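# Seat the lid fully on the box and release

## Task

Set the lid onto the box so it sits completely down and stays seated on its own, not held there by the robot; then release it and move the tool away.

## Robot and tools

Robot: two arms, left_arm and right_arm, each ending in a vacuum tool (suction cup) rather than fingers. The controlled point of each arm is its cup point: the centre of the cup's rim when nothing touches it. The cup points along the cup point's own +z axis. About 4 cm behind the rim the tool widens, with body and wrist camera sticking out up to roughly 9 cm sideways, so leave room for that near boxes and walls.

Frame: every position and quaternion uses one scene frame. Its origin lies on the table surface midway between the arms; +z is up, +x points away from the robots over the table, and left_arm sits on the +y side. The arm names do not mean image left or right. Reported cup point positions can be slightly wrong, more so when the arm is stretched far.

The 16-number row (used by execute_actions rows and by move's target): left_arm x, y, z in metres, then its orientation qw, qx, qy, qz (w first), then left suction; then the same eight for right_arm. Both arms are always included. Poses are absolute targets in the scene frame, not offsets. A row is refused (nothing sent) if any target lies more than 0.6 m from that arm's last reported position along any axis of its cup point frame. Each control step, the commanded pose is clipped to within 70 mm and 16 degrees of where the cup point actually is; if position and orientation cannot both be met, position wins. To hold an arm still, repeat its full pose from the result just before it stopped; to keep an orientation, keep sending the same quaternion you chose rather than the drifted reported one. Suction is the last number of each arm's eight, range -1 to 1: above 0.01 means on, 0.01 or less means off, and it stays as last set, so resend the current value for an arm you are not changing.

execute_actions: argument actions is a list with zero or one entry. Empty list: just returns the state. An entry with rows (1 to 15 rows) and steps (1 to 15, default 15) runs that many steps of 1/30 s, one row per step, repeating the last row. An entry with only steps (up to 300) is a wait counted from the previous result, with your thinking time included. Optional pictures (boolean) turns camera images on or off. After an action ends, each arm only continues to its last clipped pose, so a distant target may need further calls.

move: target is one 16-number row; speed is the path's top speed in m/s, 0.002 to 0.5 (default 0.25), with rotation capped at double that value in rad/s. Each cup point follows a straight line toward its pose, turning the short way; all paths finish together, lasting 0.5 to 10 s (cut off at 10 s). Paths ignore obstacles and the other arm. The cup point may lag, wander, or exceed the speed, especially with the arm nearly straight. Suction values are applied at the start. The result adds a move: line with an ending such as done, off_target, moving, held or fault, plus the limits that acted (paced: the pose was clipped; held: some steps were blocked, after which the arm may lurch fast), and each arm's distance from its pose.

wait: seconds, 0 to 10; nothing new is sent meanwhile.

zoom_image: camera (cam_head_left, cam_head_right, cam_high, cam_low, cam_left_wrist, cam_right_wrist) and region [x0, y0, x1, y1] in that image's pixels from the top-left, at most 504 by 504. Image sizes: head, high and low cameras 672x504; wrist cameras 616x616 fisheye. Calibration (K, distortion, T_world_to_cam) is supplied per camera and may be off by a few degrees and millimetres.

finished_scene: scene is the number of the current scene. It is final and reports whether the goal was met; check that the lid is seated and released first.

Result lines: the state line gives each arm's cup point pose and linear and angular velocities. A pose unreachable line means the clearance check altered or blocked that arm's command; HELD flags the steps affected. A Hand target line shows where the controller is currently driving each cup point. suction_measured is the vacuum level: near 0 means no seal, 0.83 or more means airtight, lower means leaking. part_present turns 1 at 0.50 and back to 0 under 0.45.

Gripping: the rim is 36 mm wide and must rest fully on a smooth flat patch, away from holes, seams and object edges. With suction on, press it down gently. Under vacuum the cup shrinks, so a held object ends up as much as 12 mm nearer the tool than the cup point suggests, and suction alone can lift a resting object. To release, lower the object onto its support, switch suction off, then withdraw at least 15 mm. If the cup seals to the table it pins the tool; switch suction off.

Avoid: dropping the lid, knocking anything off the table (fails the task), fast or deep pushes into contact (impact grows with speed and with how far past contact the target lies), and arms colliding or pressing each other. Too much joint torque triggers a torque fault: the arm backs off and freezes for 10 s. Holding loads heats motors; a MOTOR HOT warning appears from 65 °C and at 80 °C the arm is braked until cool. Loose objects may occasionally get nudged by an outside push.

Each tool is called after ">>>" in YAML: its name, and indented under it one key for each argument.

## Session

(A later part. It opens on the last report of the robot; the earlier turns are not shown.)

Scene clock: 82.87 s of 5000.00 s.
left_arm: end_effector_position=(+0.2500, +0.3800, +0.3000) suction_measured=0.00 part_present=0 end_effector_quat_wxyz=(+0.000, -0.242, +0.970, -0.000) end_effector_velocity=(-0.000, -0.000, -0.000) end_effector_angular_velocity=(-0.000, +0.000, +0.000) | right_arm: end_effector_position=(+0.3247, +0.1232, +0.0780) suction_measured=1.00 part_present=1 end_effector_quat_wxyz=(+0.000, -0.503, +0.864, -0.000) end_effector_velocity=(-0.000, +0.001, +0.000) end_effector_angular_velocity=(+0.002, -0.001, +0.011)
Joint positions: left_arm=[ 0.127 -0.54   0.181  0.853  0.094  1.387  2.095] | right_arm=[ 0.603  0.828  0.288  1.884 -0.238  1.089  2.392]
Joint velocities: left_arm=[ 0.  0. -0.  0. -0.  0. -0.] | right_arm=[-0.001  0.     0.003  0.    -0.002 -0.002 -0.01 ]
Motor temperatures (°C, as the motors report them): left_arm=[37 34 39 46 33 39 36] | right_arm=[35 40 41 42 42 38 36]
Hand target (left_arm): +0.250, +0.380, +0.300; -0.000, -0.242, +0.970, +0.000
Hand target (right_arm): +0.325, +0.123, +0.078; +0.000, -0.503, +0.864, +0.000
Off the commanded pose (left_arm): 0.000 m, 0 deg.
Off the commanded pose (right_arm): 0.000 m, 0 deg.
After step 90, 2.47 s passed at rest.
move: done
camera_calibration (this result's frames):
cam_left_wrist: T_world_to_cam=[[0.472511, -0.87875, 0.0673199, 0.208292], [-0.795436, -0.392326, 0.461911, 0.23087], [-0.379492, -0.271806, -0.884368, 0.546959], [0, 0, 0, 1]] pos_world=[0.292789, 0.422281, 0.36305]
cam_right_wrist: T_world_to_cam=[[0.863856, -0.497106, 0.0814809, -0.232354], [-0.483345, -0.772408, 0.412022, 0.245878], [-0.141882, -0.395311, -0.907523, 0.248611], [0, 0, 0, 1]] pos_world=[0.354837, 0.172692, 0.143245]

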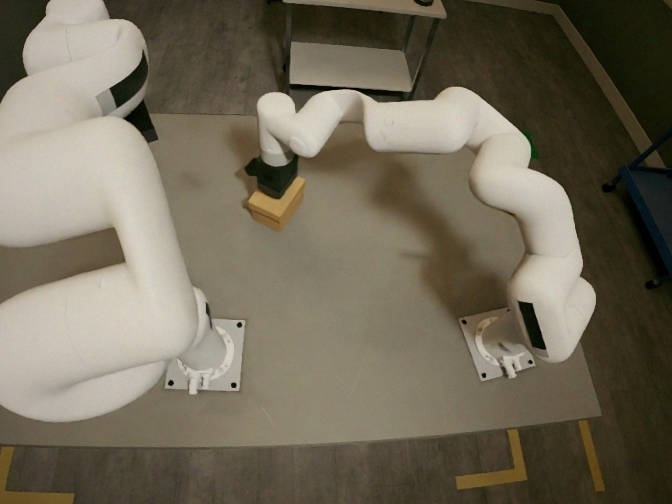

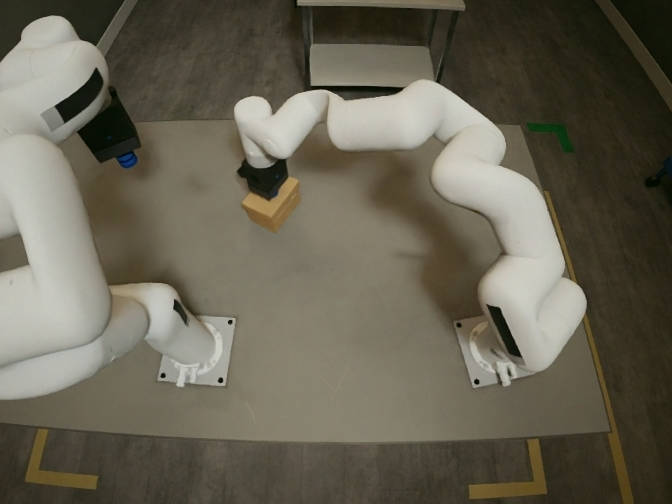

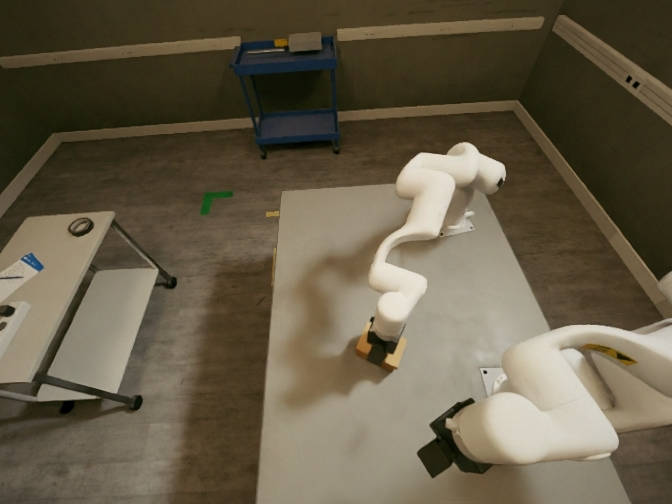

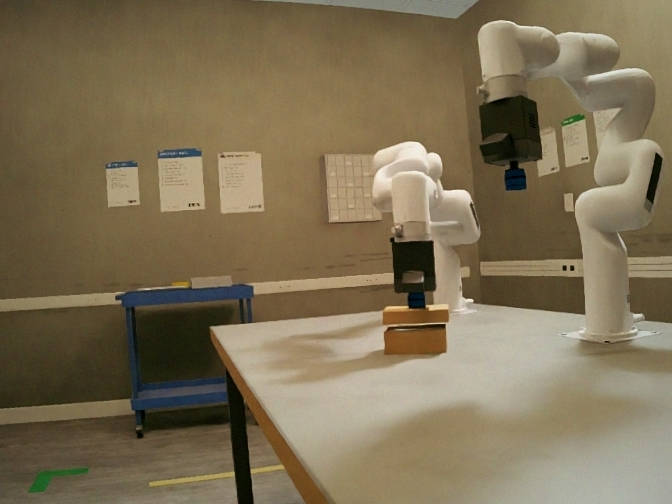

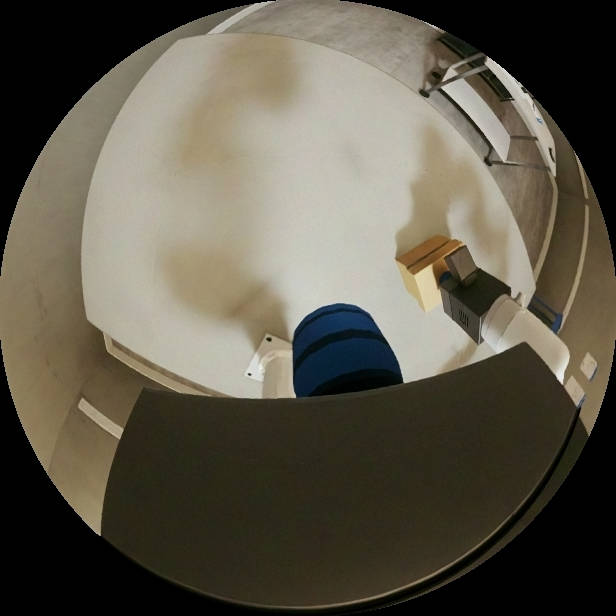

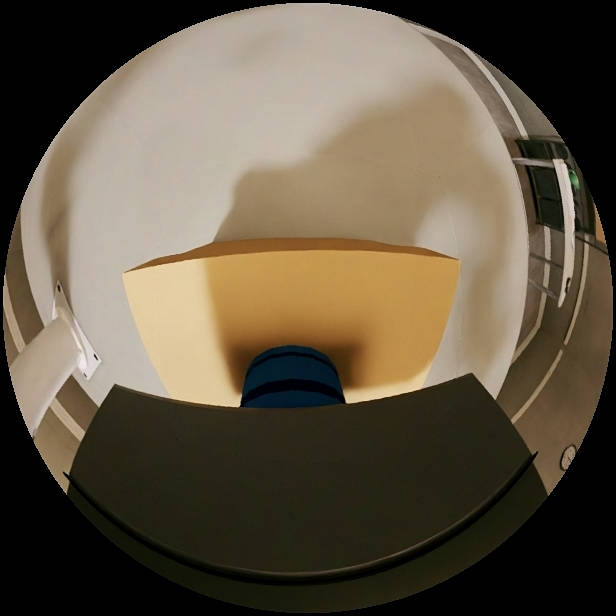

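>>> move:
  target: [0.25,0.38,0.3,0,-0.242,0.970,0,0, 0.3249,0.1229,0.070,0,-0.4985,0.8669,0,1]
  speed: 0.02

>>> move:
  target: [0.25,0.38,0.3,0,-0.242,0.970,0,0, 0.3249,0.1229,0.058,0,-0.4985,0.8669,0,1]
  speed: 0.015

>>> zoom_image:
  camera: "cam_low"
  region: [350, 270, 490, 370]

>>> zoom_image:
  camera: "cam_head_right"
  region: [220, 150, 340, 250]

Scene clock: 87.73 s of 5000.00 s.
left_arm: end_effector_position=(+0.2500, +0.3800, +0.3000) suction_measured=0.00 part_present=0 end_effector_quat_wxyz=(+0.000, -0.242, +0.970, -0.000) end_effector_velocity=(-0.000, -0.000, -0.000) end_effector_angular_velocity=(+0.001, +0.001, -0.001) | right_arm: end_effector_position=(+0.3249, +0.1229, +0.0701) suction_measured=1.00 part_present=1 end_effector_quat_wxyz=(-0.000, -0.499, +0.867, -0.000) end_effector_velocity=(+0.002, +0.000, +0.001) end_effector_angular_velocity=(+0.002, -0.005, -0.002)
Joint positions: left_arm=[ 0.127 -0.54   0.181  0.853  0.094  1.387  2.095] | right_arm=[ 0.604  0.837  0.284  1.876 -0.239  1.072  2.402]
Joint velocities: left_arm=[-0.    -0.    -0.     0.     0.001  0.001 -0.   ] | right_arm=[ 0.    -0.    -0.002  0.001 -0.002 -0.004  0.002]
Motor temperatures (°C, as the motors report them): left_arm=[37 34 39 46 33 39 36] | right_arm=[35 40 41 43 42 38 36]
Hand target (left_arm): +0.250, +0.380, +0.300; -0.000, -0.242, +0.970, -0.000
Hand target (right_arm): +0.325, +0.123, +0.070; +0.000, -0.498, +0.867, -0.000
Off the commanded pose (left_arm): 0.000 m, 0 deg.
Off the commanded pose (right_arm): 0.000 m, 0 deg.
After step 90, 1.13 s passed at rest.
move: done
camera_calibration (this result's frames):
cam_left_wrist: T_world_to_cam=[[0.472511, -0.87875, 0.0673199, 0.208292], [-0.795436, -0.392326, 0.46191, 0.23087], [-0.379492, -0.271806, -0.884368, 0.546959], [0, 0, 0, 1]] pos_world=[0.292789, 0.422281, 0.36305]
cam_right_wrist: T_world_to_cam=[[0.859016, -0.505427, 0.0814577, -0.229426], [-0.49076, -0.76767, 0.412114, 0.25081], [-0.145761, -0.393989, -0.907484, 0.242404], [0, 0, 0, 1]] pos_world=[0.355501, 0.172086, 0.135304]

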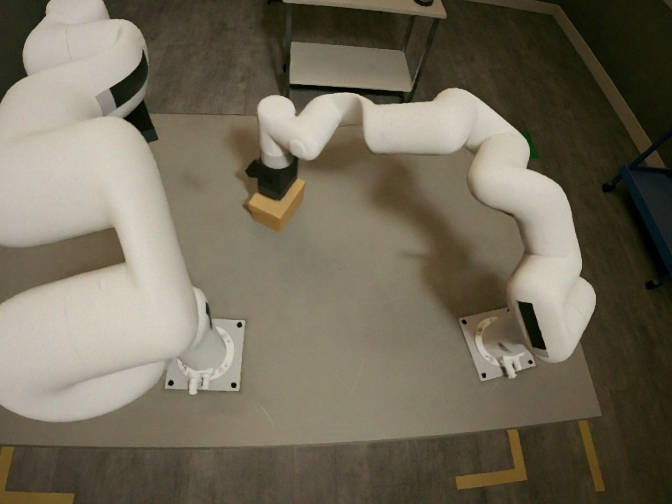

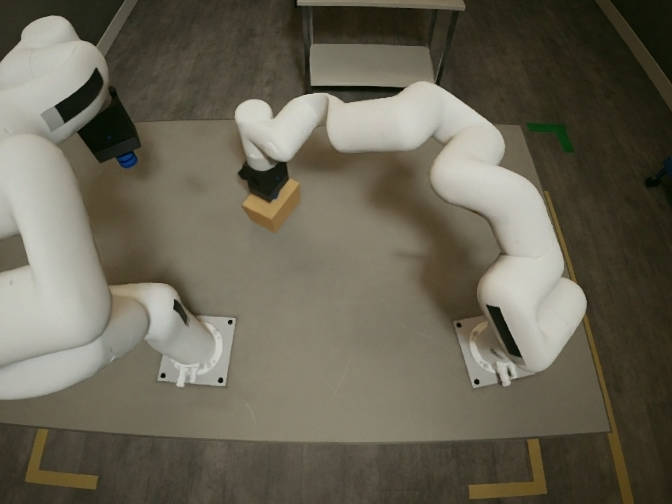

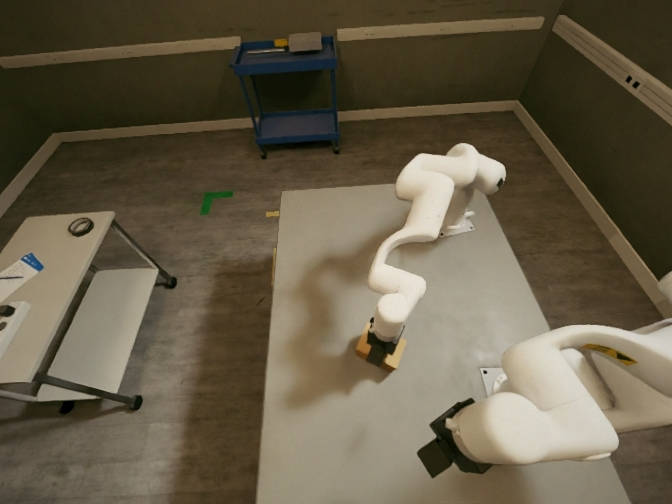

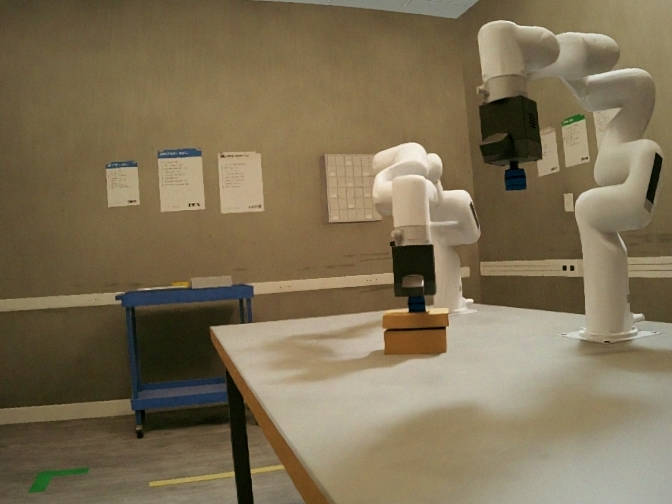

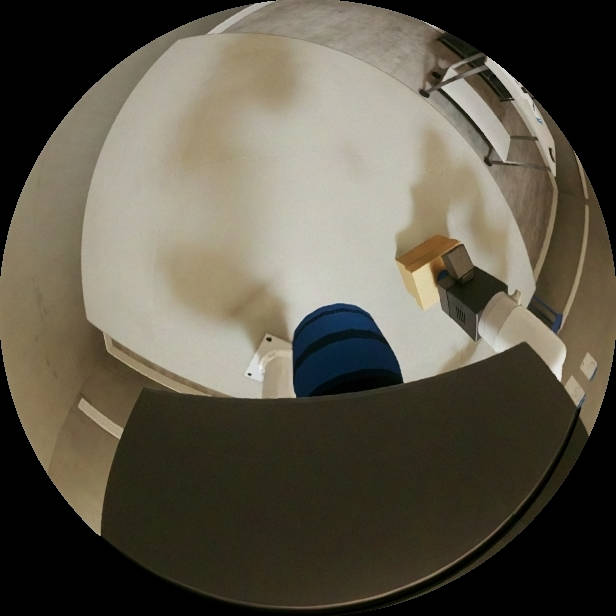

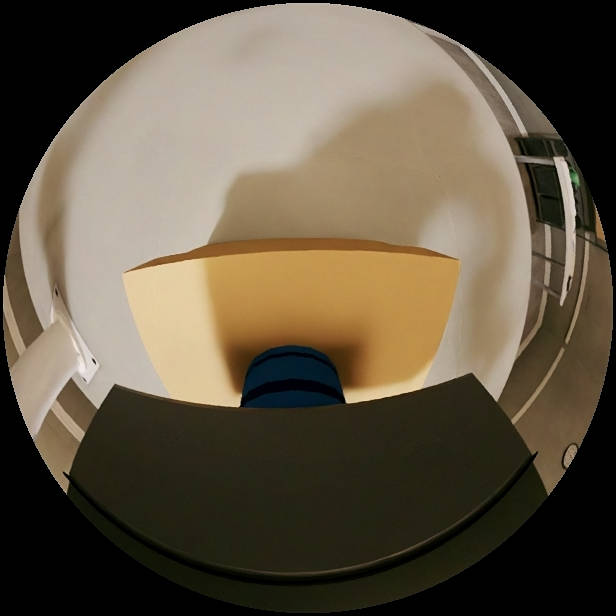

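Scene clock: 88.83 s of 5000.00 s.
left_arm: end_effector_position=(+0.2500, +0.3800, +0.3000) suction_measured=0.00 part_present=0 end_effector_quat_wxyz=(+0.000, -0.242, +0.970, +0.000) end_effector_velocity=(-0.000, -0.000, -0.000) end_effector_angular_velocity=(+0.001, +0.001, -0.001) | right_arm: end_effector_position=(+0.3248, +0.1238, +0.0591) suction_measured=1.00 part_present=1 end_effector_quat_wxyz=(+0.001, -0.499, +0.867, +0.001) end_effector_velocity=(+0.002, -0.003, -0.003) end_effector_angular_velocity=(-0.006, +0.001, -0.002)
Joint positions: left_arm=[ 0.127 -0.54   0.181  0.853  0.094  1.387  2.095] | right_arm=[ 0.605  0.852  0.282  1.869 -0.244  1.048  2.405]
Joint velocities: left_arm=[ 0.     0.    -0.001 -0.     0.     0.     0.   ] | right_arm=[-0.002  0.003 -0.003 -0.003 -0.001 -0.001 -0.001]
Motor temperatures (°C, as the motors report them): left_arm=[37 34 39 46 33 40 36] | right_arm=[35 40 41 43 42 38 36]
Hand target (left_arm): +0.250, +0.380, +0.300; -0.000, -0.242, +0.970, -0.000
Hand target (right_arm): +0.325, +0.123, +0.058; +0.000, -0.498, +0.867, -0.000
Off the commanded pose (left_arm): 0.000 m, 0 deg.
Off the commanded pose (right_arm): 0.001 m, 0 deg.
move: done
camera_calibration (this result's frames):
cam_left_wrist: T_world_to_cam=[[0.472511, -0.87875, 0.0673198, 0.208292], [-0.795436, -0.392326, 0.46191, 0.23087], [-0.379493, -0.271806, -0.884368, 0.546959], [0, 0, 0, 1]] pos_world=[0.292789, 0.42228, 0.36305]
cam_right_wrist: T_world_to_cam=[[0.859217, -0.505129, 0.0811865, -0.228054], [-0.490744, -0.768868, 0.409894, 0.256234], [-0.144628, -0.39203, -0.908513, 0.232241], [0, 0, 0, 1]] pos_world=[0.355282, 0.172859, 0.12448]

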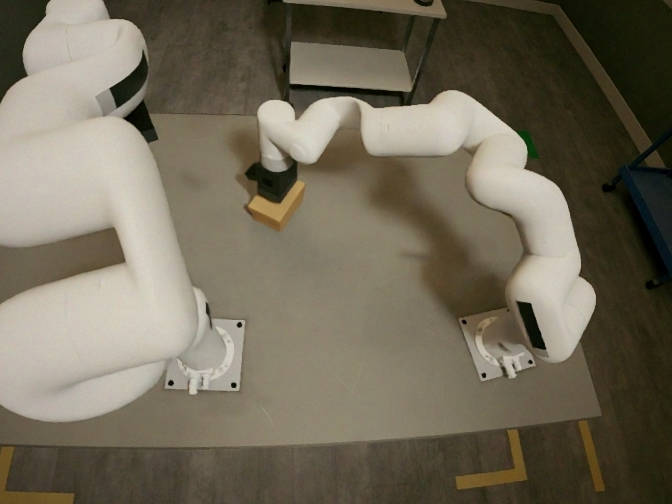

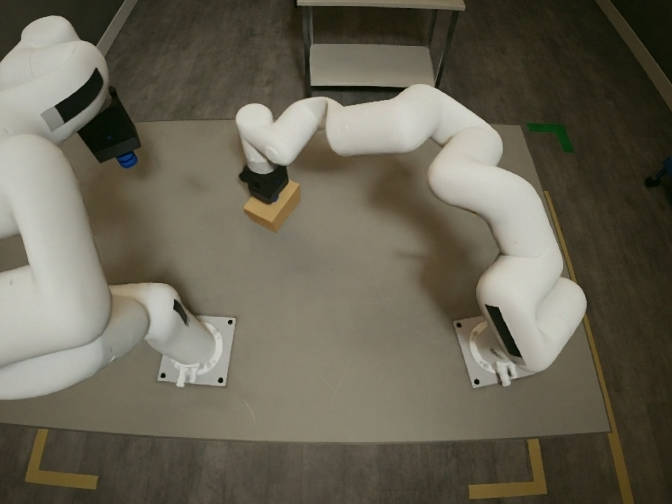

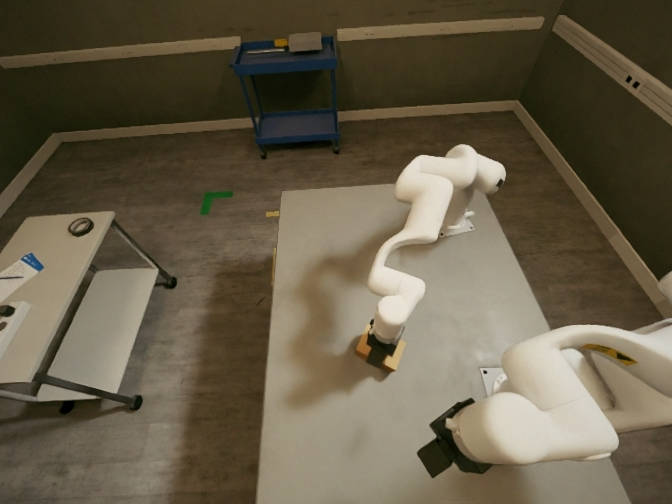

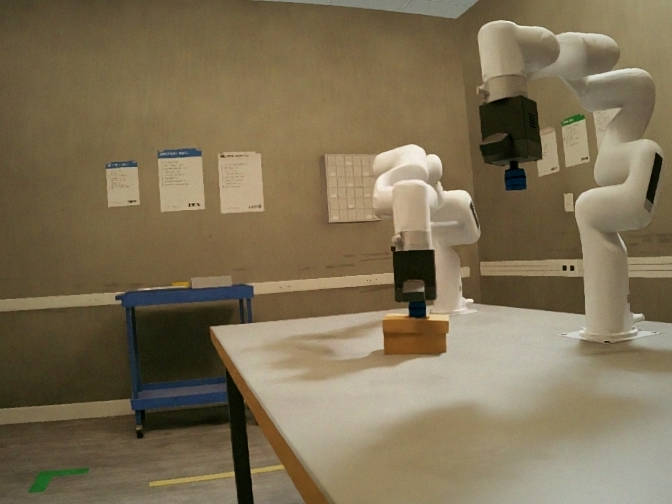

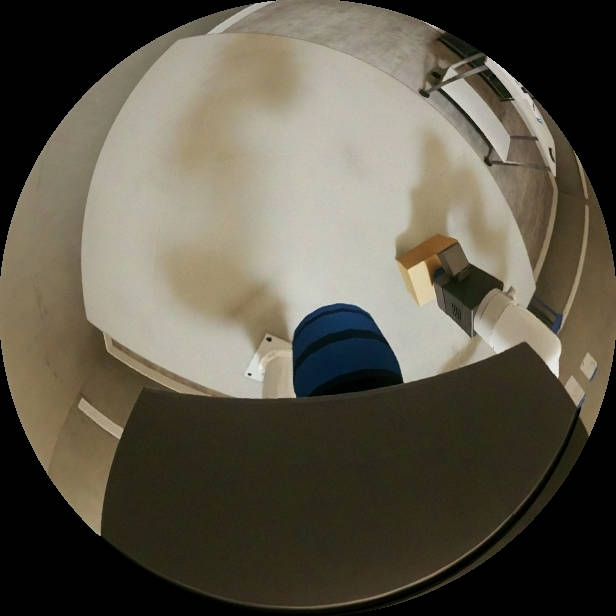

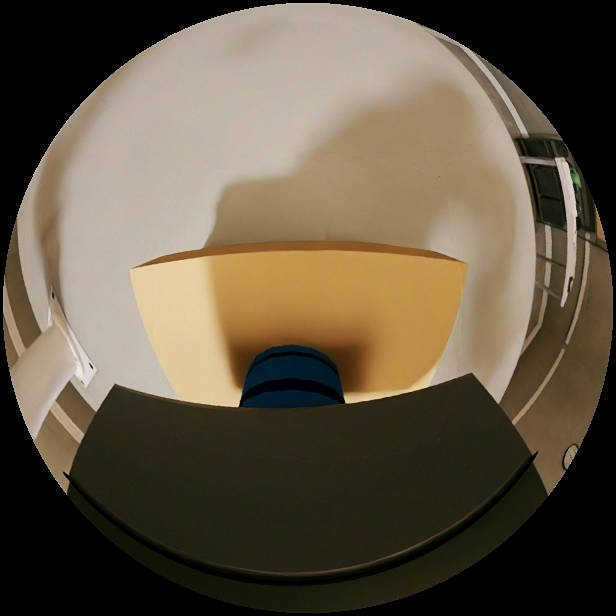

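Region (350, 270, 490, 370) of cam_low's 672x504 image, scaled by 3.600, with more detail than that image has; it fills the top 360 rows of this view, and the rest is white.

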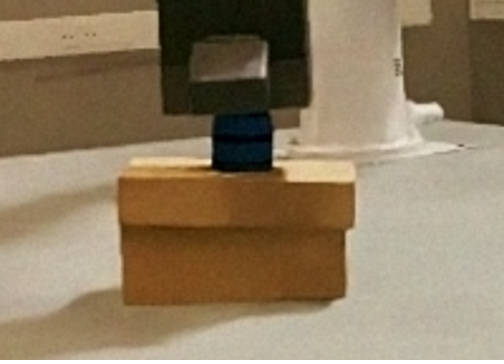

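Region (220, 150, 340, 250) of cam_head_right's 672x504 image, scaled by 4.200, with more detail than that image has.

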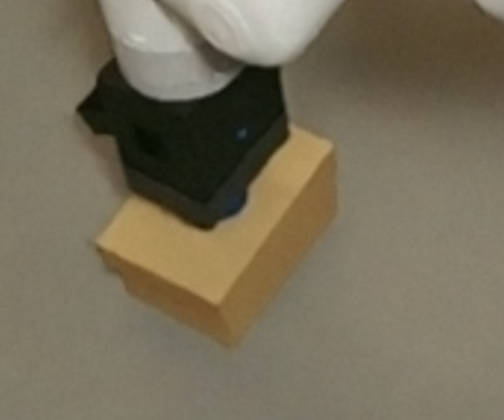

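>>> move:
  target: [0.25,0.38,0.3,0,-0.242,0.970,0,0, 0.3272,0.1215,0.061,0,-0.4985,0.8669,0,1]
  speed: 0.01

>>> move:
  target: [0.25,0.38,0.3,0,-0.242,0.970,0,0, 0.3272,0.1215,0.056,0,-0.4985,0.8669,0,1]
  speed: 0.01

>>> zoom_image:
  camera: "cam_low"
  region: [350, 270, 490, 370]

>>> zoom_image:
  camera: "cam_head_right"
  region: [220, 150, 340, 250]

Scene clock: 93.50 s of 5000.00 s.
left_arm: end_effector_position=(+0.2500, +0.3800, +0.3000) suction_measured=0.00 part_present=0 end_effector_quat_wxyz=(+0.000, -0.242, +0.970, -0.000) end_effector_velocity=(-0.000, -0.000, -0.000) end_effector_angular_velocity=(-0.000, +0.000, +0.000) | right_arm: end_effector_position=(+0.3271, +0.1213, +0.0606) suction_measured=1.00 part_present=1 end_effector_quat_wxyz=(-0.000, -0.498, +0.867, -0.000) end_effector_velocity=(+0.001, -0.000, +0.001) end_effector_angular_velocity=(-0.000, -0.001, +0.002)
Joint positions: left_arm=[ 0.127 -0.54   0.181  0.853  0.094  1.387  2.095] | right_arm=[ 0.601  0.85   0.281  1.871 -0.242  1.055  2.4  ]
Joint velocities: left_arm=[ 0.001  0.    -0.001 -0.    -0.001  0.    -0.   ] | right_arm=[-0.001 -0.    -0.001  0.001 -0.     0.001 -0.003]
Motor temperatures (°C, as the motors report them): left_arm=[37 34 39 46 33 40 36] | right_arm=[35 40 41 42 42 38 36]
Hand target (left_arm): +0.250, +0.380, +0.300; -0.000, -0.242, +0.970, +0.000
Hand target (right_arm): +0.327, +0.122, +0.061; +0.000, -0.499, +0.867, +0.000
Off the commanded pose (left_arm): 0.000 m, 0 deg.
Off the commanded pose (right_arm): 0.000 m, 0 deg.
After step 90, 0.97 s passed at rest.
move: done
camera_calibration (this result's frames):
cam_left_wrist: T_world_to_cam=[[0.472511, -0.87875, 0.0673199, 0.208292], [-0.795436, -0.392326, 0.461911, 0.23087], [-0.379493, -0.271806, -0.884368, 0.546959], [0, 0, 0, 1]] pos_world=[0.292789, 0.42228, 0.36305]
cam_right_wrist: T_world_to_cam=[[0.858938, -0.505562, 0.0814367, -0.231322], [-0.490773, -0.767328, 0.412735, 0.2545], [-0.146174, -0.39448, -0.907204, 0.233703], [0, 0, 0, 1]] pos_world=[0.357755, 0.170529, 0.125813]

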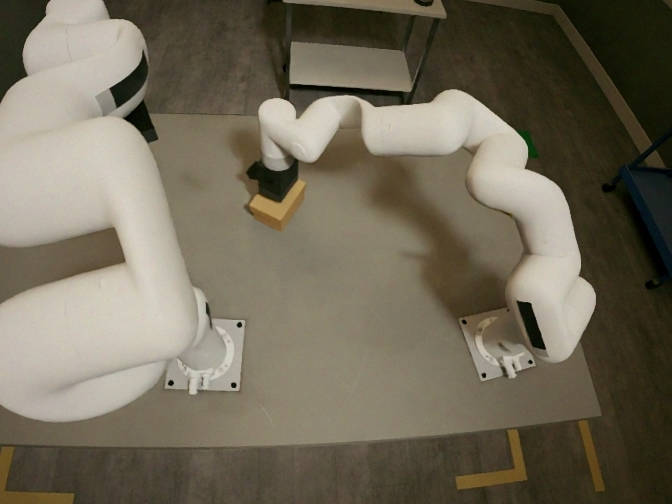

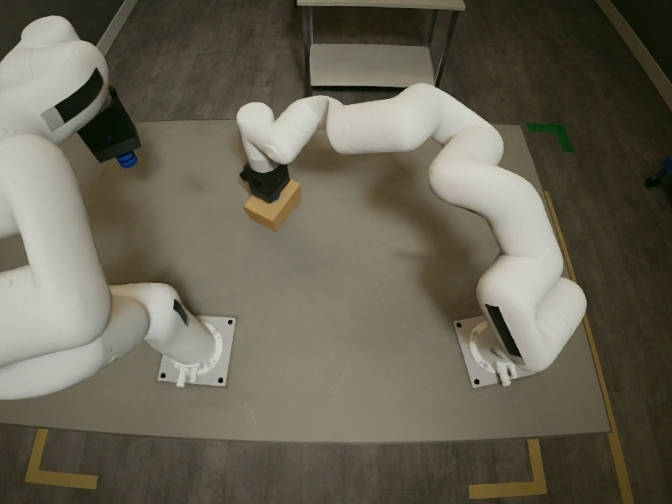

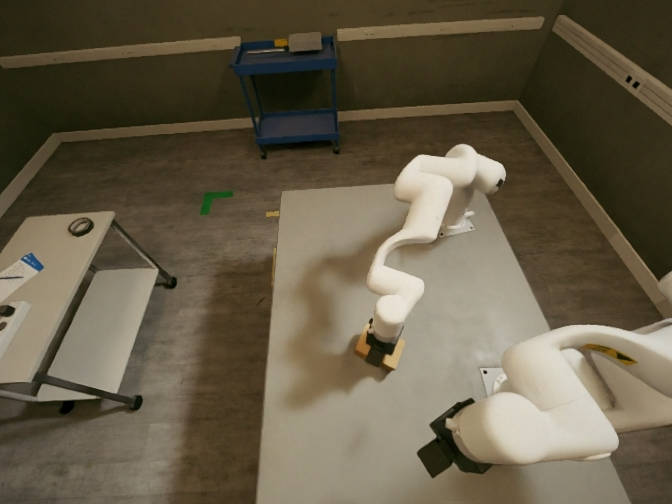

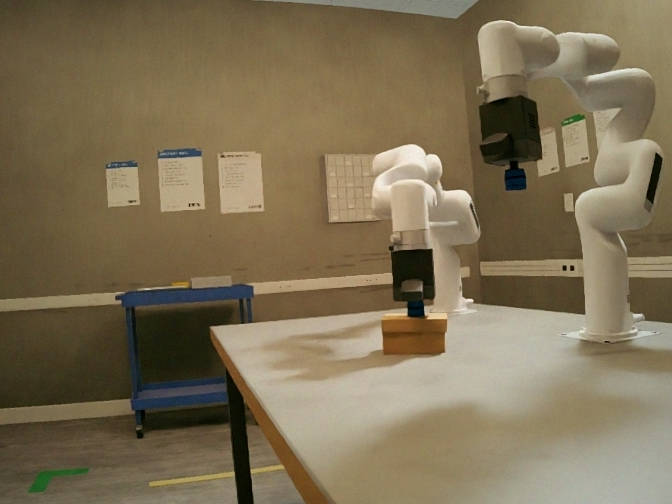

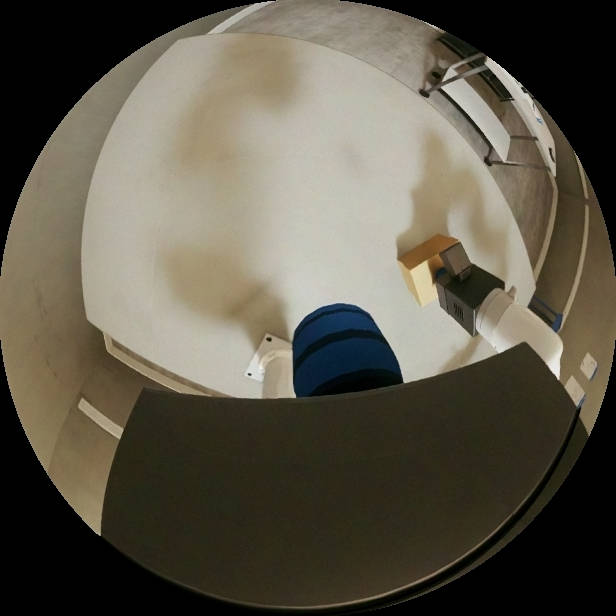

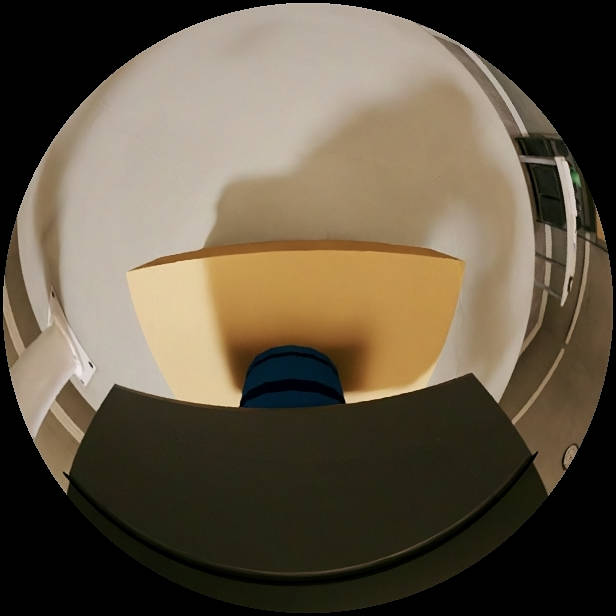

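Scene clock: 94.20 s of 5000.00 s.
left_arm: end_effector_position=(+0.2500, +0.3800, +0.3000) suction_measured=0.00 part_present=0 end_effector_quat_wxyz=(+0.000, -0.242, +0.970, -0.000) end_effector_velocity=(+0.000, -0.000, +0.000) end_effector_angular_velocity=(+0.001, -0.000, -0.001) | right_arm: end_effector_position=(+0.3273, +0.1215, +0.0562) suction_measured=1.00 part_present=1 end_effector_quat_wxyz=(+0.000, -0.498, +0.867, -0.000) end_effector_velocity=(+0.001, -0.000, -0.000) end_effector_angular_velocity=(-0.001, -0.002, -0.001)
Joint positions: left_arm=[ 0.127 -0.54   0.181  0.853  0.094  1.387  2.095] | right_arm=[ 0.601  0.856  0.28   1.868 -0.244  1.045  2.401]
Joint velocities: left_arm=[-0.001 -0.    -0.001  0.     0.    -0.     0.   ] | right_arm=[-0.     0.    -0.001 -0.001 -0.001 -0.001  0.001]
Motor temperatures (°C, as the motors report them): left_arm=[37 34 39 46 33 40 36] | right_arm=[35 40 41 42 42 38 36]
Hand target (left_arm): +0.250, +0.380, +0.300; +0.000, -0.242, +0.970, -0.000
Hand target (right_arm): +0.327, +0.121, +0.056; +0.000, -0.498, +0.867, -0.000
Off the commanded pose (left_arm): 0.000 m, 0 deg.
Off the commanded pose (right_arm): 0.000 m, 0 deg.
move: done
camera_calibration (this result's frames):
cam_left_wrist: T_world_to_cam=[[0.472511, -0.87875, 0.0673199, 0.208292], [-0.795436, -0.392326, 0.46191, 0.23087], [-0.379492, -0.271806, -0.884368, 0.54696], [0, 0, 0, 1]] pos_world=[0.292789, 0.422281, 0.36305]
cam_right_wrist: T_world_to_cam=[[0.858886, -0.505629, 0.0815709, -0.231018], [-0.491018, -0.767616, 0.411907, 0.256736], [-0.145657, -0.393834, -0.907568, 0.229542], [0, 0, 0, 1]] pos_world=[0.357915, 0.170667, 0.121418]

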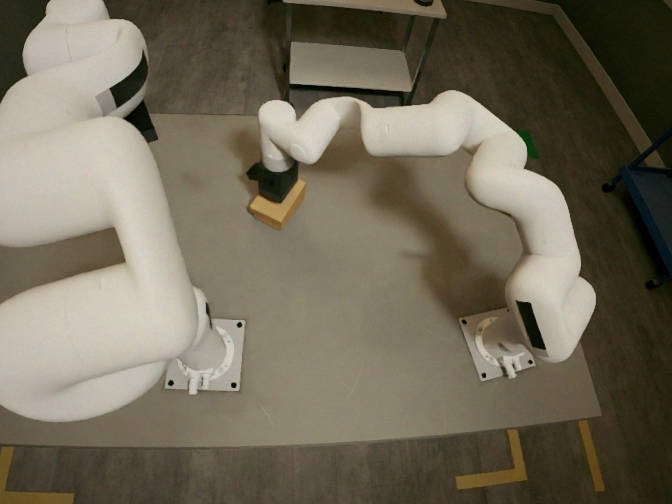

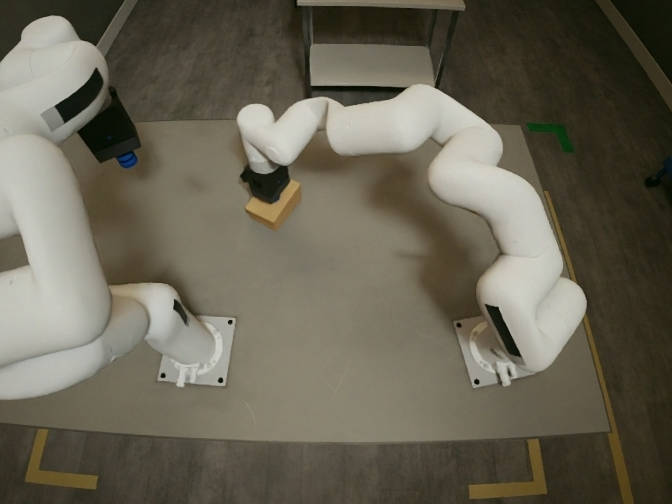

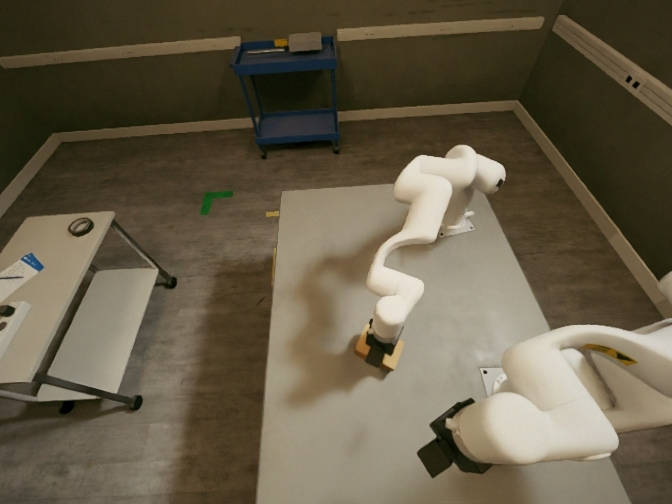

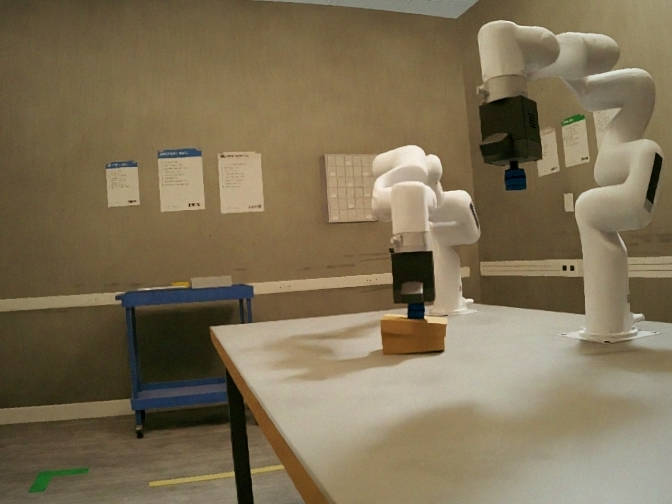

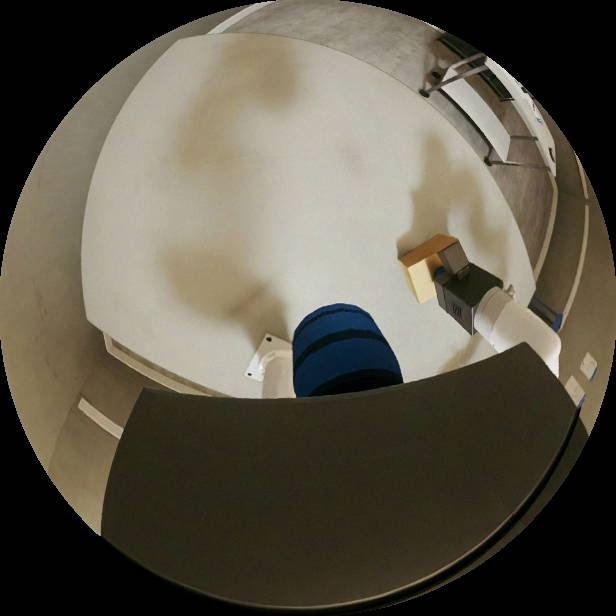

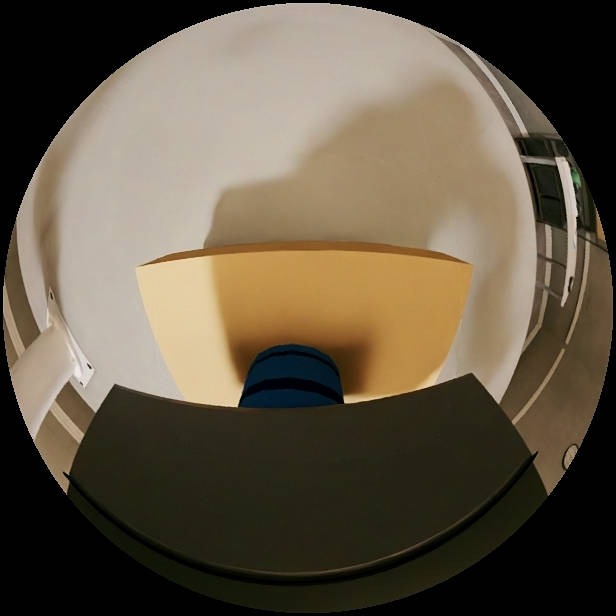

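Region (350, 270, 490, 370) of cam_low's 672x504 image, scaled by 3.600, with more detail than that image has; it fills the top 360 rows of this view, and the rest is white.

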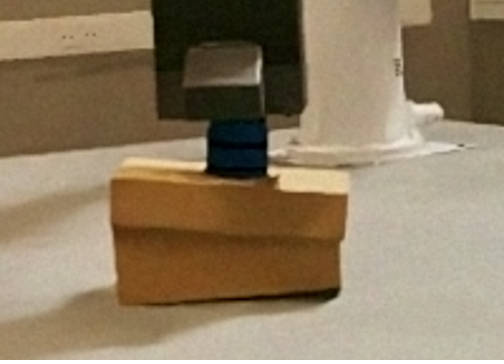

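Region (220, 150, 340, 250) of cam_head_right's 672x504 image, scaled by 4.200, with more detail than that image has.

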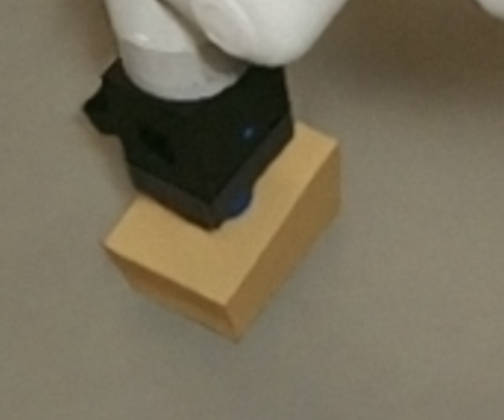

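>>> move:
  target: [0.25,0.38,0.3,0,-0.242,0.970,0,0, 0.3272,0.1215,0.074,0,-0.4985,0.8669,0,1]
  speed: 0.02

>>> zoom_image:
  camera: "cam_low"
  region: [370, 290, 460, 360]

>>> zoom_image:
  camera: "cam_right_wrist"
  region: [110, 170, 470, 300]

>>> zoom_image:
  camera: "cam_high"
  region: [340, 310, 430, 390]

>>> zoom_image:
  camera: "cam_head_right"
  region: [220, 150, 340, 250]

Scene clock: 100.03 s of 5000.00 s.
left_arm: end_effector_position=(+0.2500, +0.3800, +0.3000) suction_measured=0.00 part_present=0 end_effector_quat_wxyz=(-0.000, -0.242, +0.970, +0.000) end_effector_velocity=(+0.000, +0.000, +0.000) end_effector_angular_velocity=(+0.000, -0.001, +0.001) | right_arm: end_effector_position=(+0.3272, +0.1214, +0.0738) suction_measured=1.00 part_present=1 end_effector_quat_wxyz=(-0.000, -0.499, +0.867, -0.000) end_effector_velocity=(-0.001, +0.000, -0.000) end_effector_angular_velocity=(+0.000, +0.002, -0.002)
Joint positions: left_arm=[ 0.127 -0.54   0.181  0.853  0.094  1.387  2.095] | right_arm=[ 0.6    0.833  0.285  1.88  -0.238  1.08   2.397]
Joint velocities: left_arm=[ 0.001 -0.    -0.    -0.    -0.    -0.001  0.   ] | right_arm=[-0.    -0.     0.001 -0.     0.002  0.     0.001]
Motor temperatures (°C, as the motors report them): left_arm=[37 34 39 46 33 40 36] | right_arm=[35 40 41 42 42 38 36]
Hand target (left_arm): +0.250, +0.380, +0.300; +0.000, -0.242, +0.970, +0.000
Hand target (right_arm): +0.327, +0.122, +0.074; -0.000, -0.499, +0.867, +0.000
Off the commanded pose (left_arm): 0.000 m, 0 deg.
Off the commanded pose (right_arm): 0.000 m, 0 deg.
After step 90, 1.63 s passed at rest.
move: done
camera_calibration (this result's frames):
cam_left_wrist: T_world_to_cam=[[0.472511, -0.87875, 0.0673197, 0.208293], [-0.795436, -0.392326, 0.461911, 0.23087], [-0.379493, -0.271806, -0.884368, 0.546959], [0, 0, 0, 1]] pos_world=[0.292789, 0.42228, 0.36305]
cam_right_wrist: T_world_to_cam=[[0.859045, -0.505387, 0.0813996, -0.23242], [-0.490677, -0.767639, 0.41227, 0.249247], [-0.14587, -0.394099, -0.907418, 0.2456], [0, 0, 0, 1]] pos_world=[0.357785, 0.17066, 0.139024]

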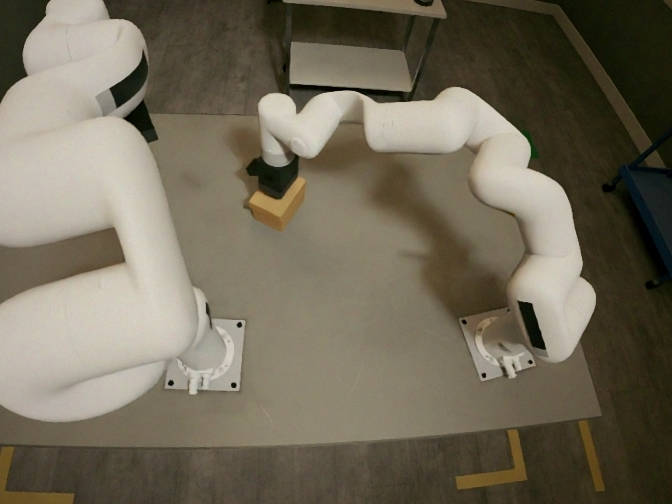

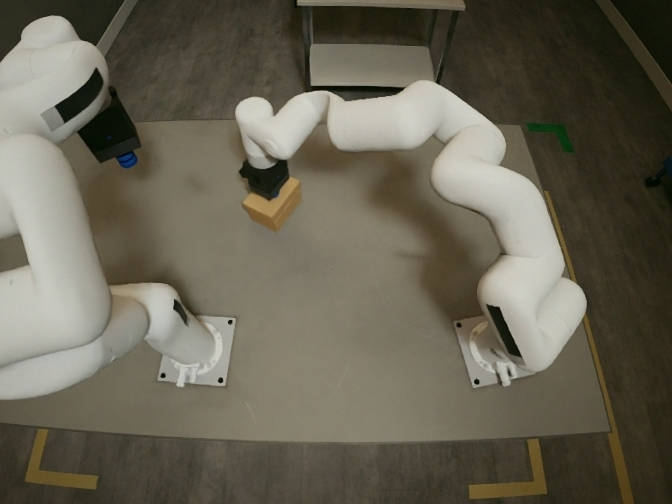

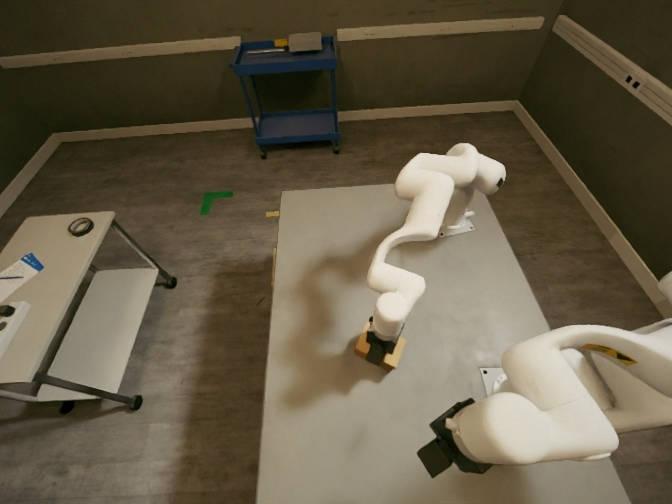

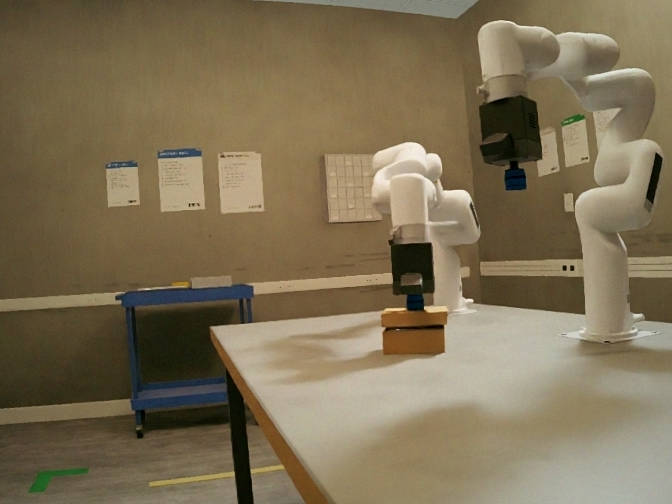

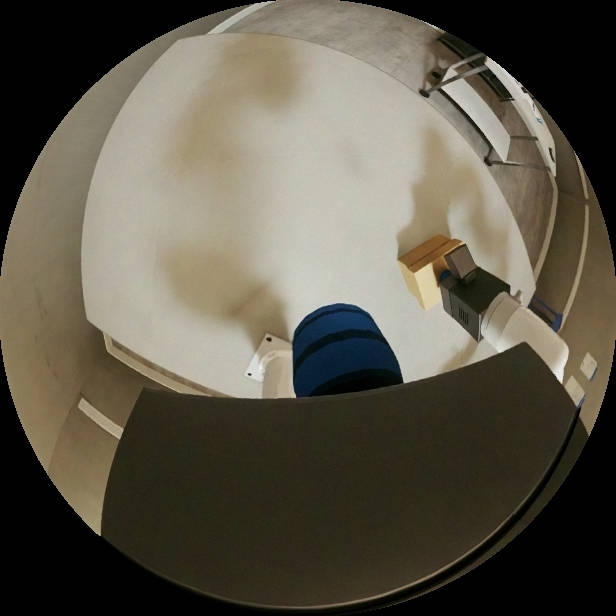

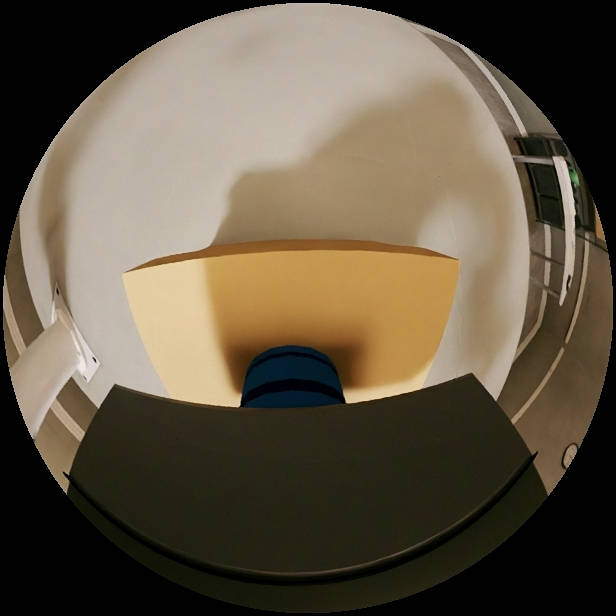

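Region (370, 290, 460, 360) of cam_low's 672x504 image, scaled by 5.600, with more detail than that image has.

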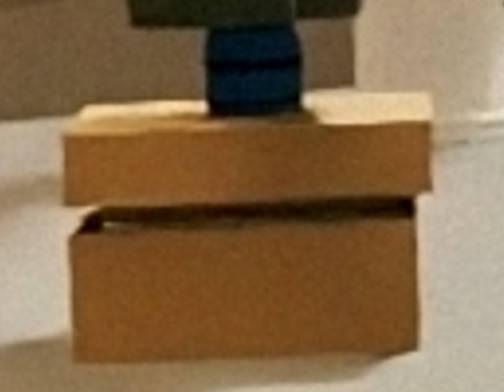

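Region (110, 170, 470, 300) of cam_right_wrist's 616x616 image, scaled by 1.400, with more detail than that image has; it fills the top 182 rows of this view, and the rest is white.

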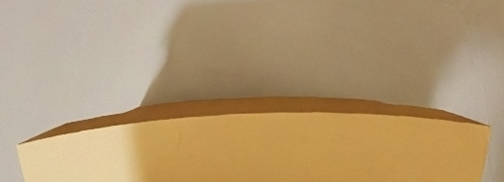

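Region (340, 310, 430, 390) of cam_high's 672x504 image, scaled by 5.600, with more detail than that image has.

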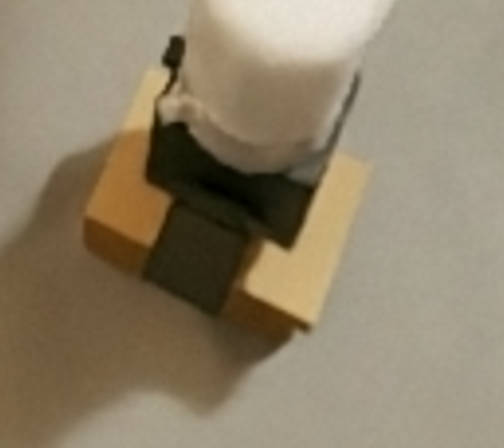

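Region (220, 150, 340, 250) of cam_head_right's 672x504 image, scaled by 4.200, with more detail than that image has.

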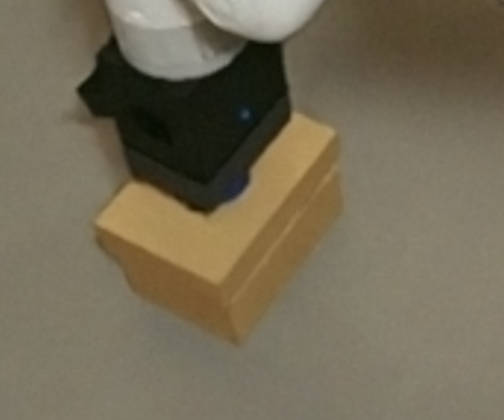

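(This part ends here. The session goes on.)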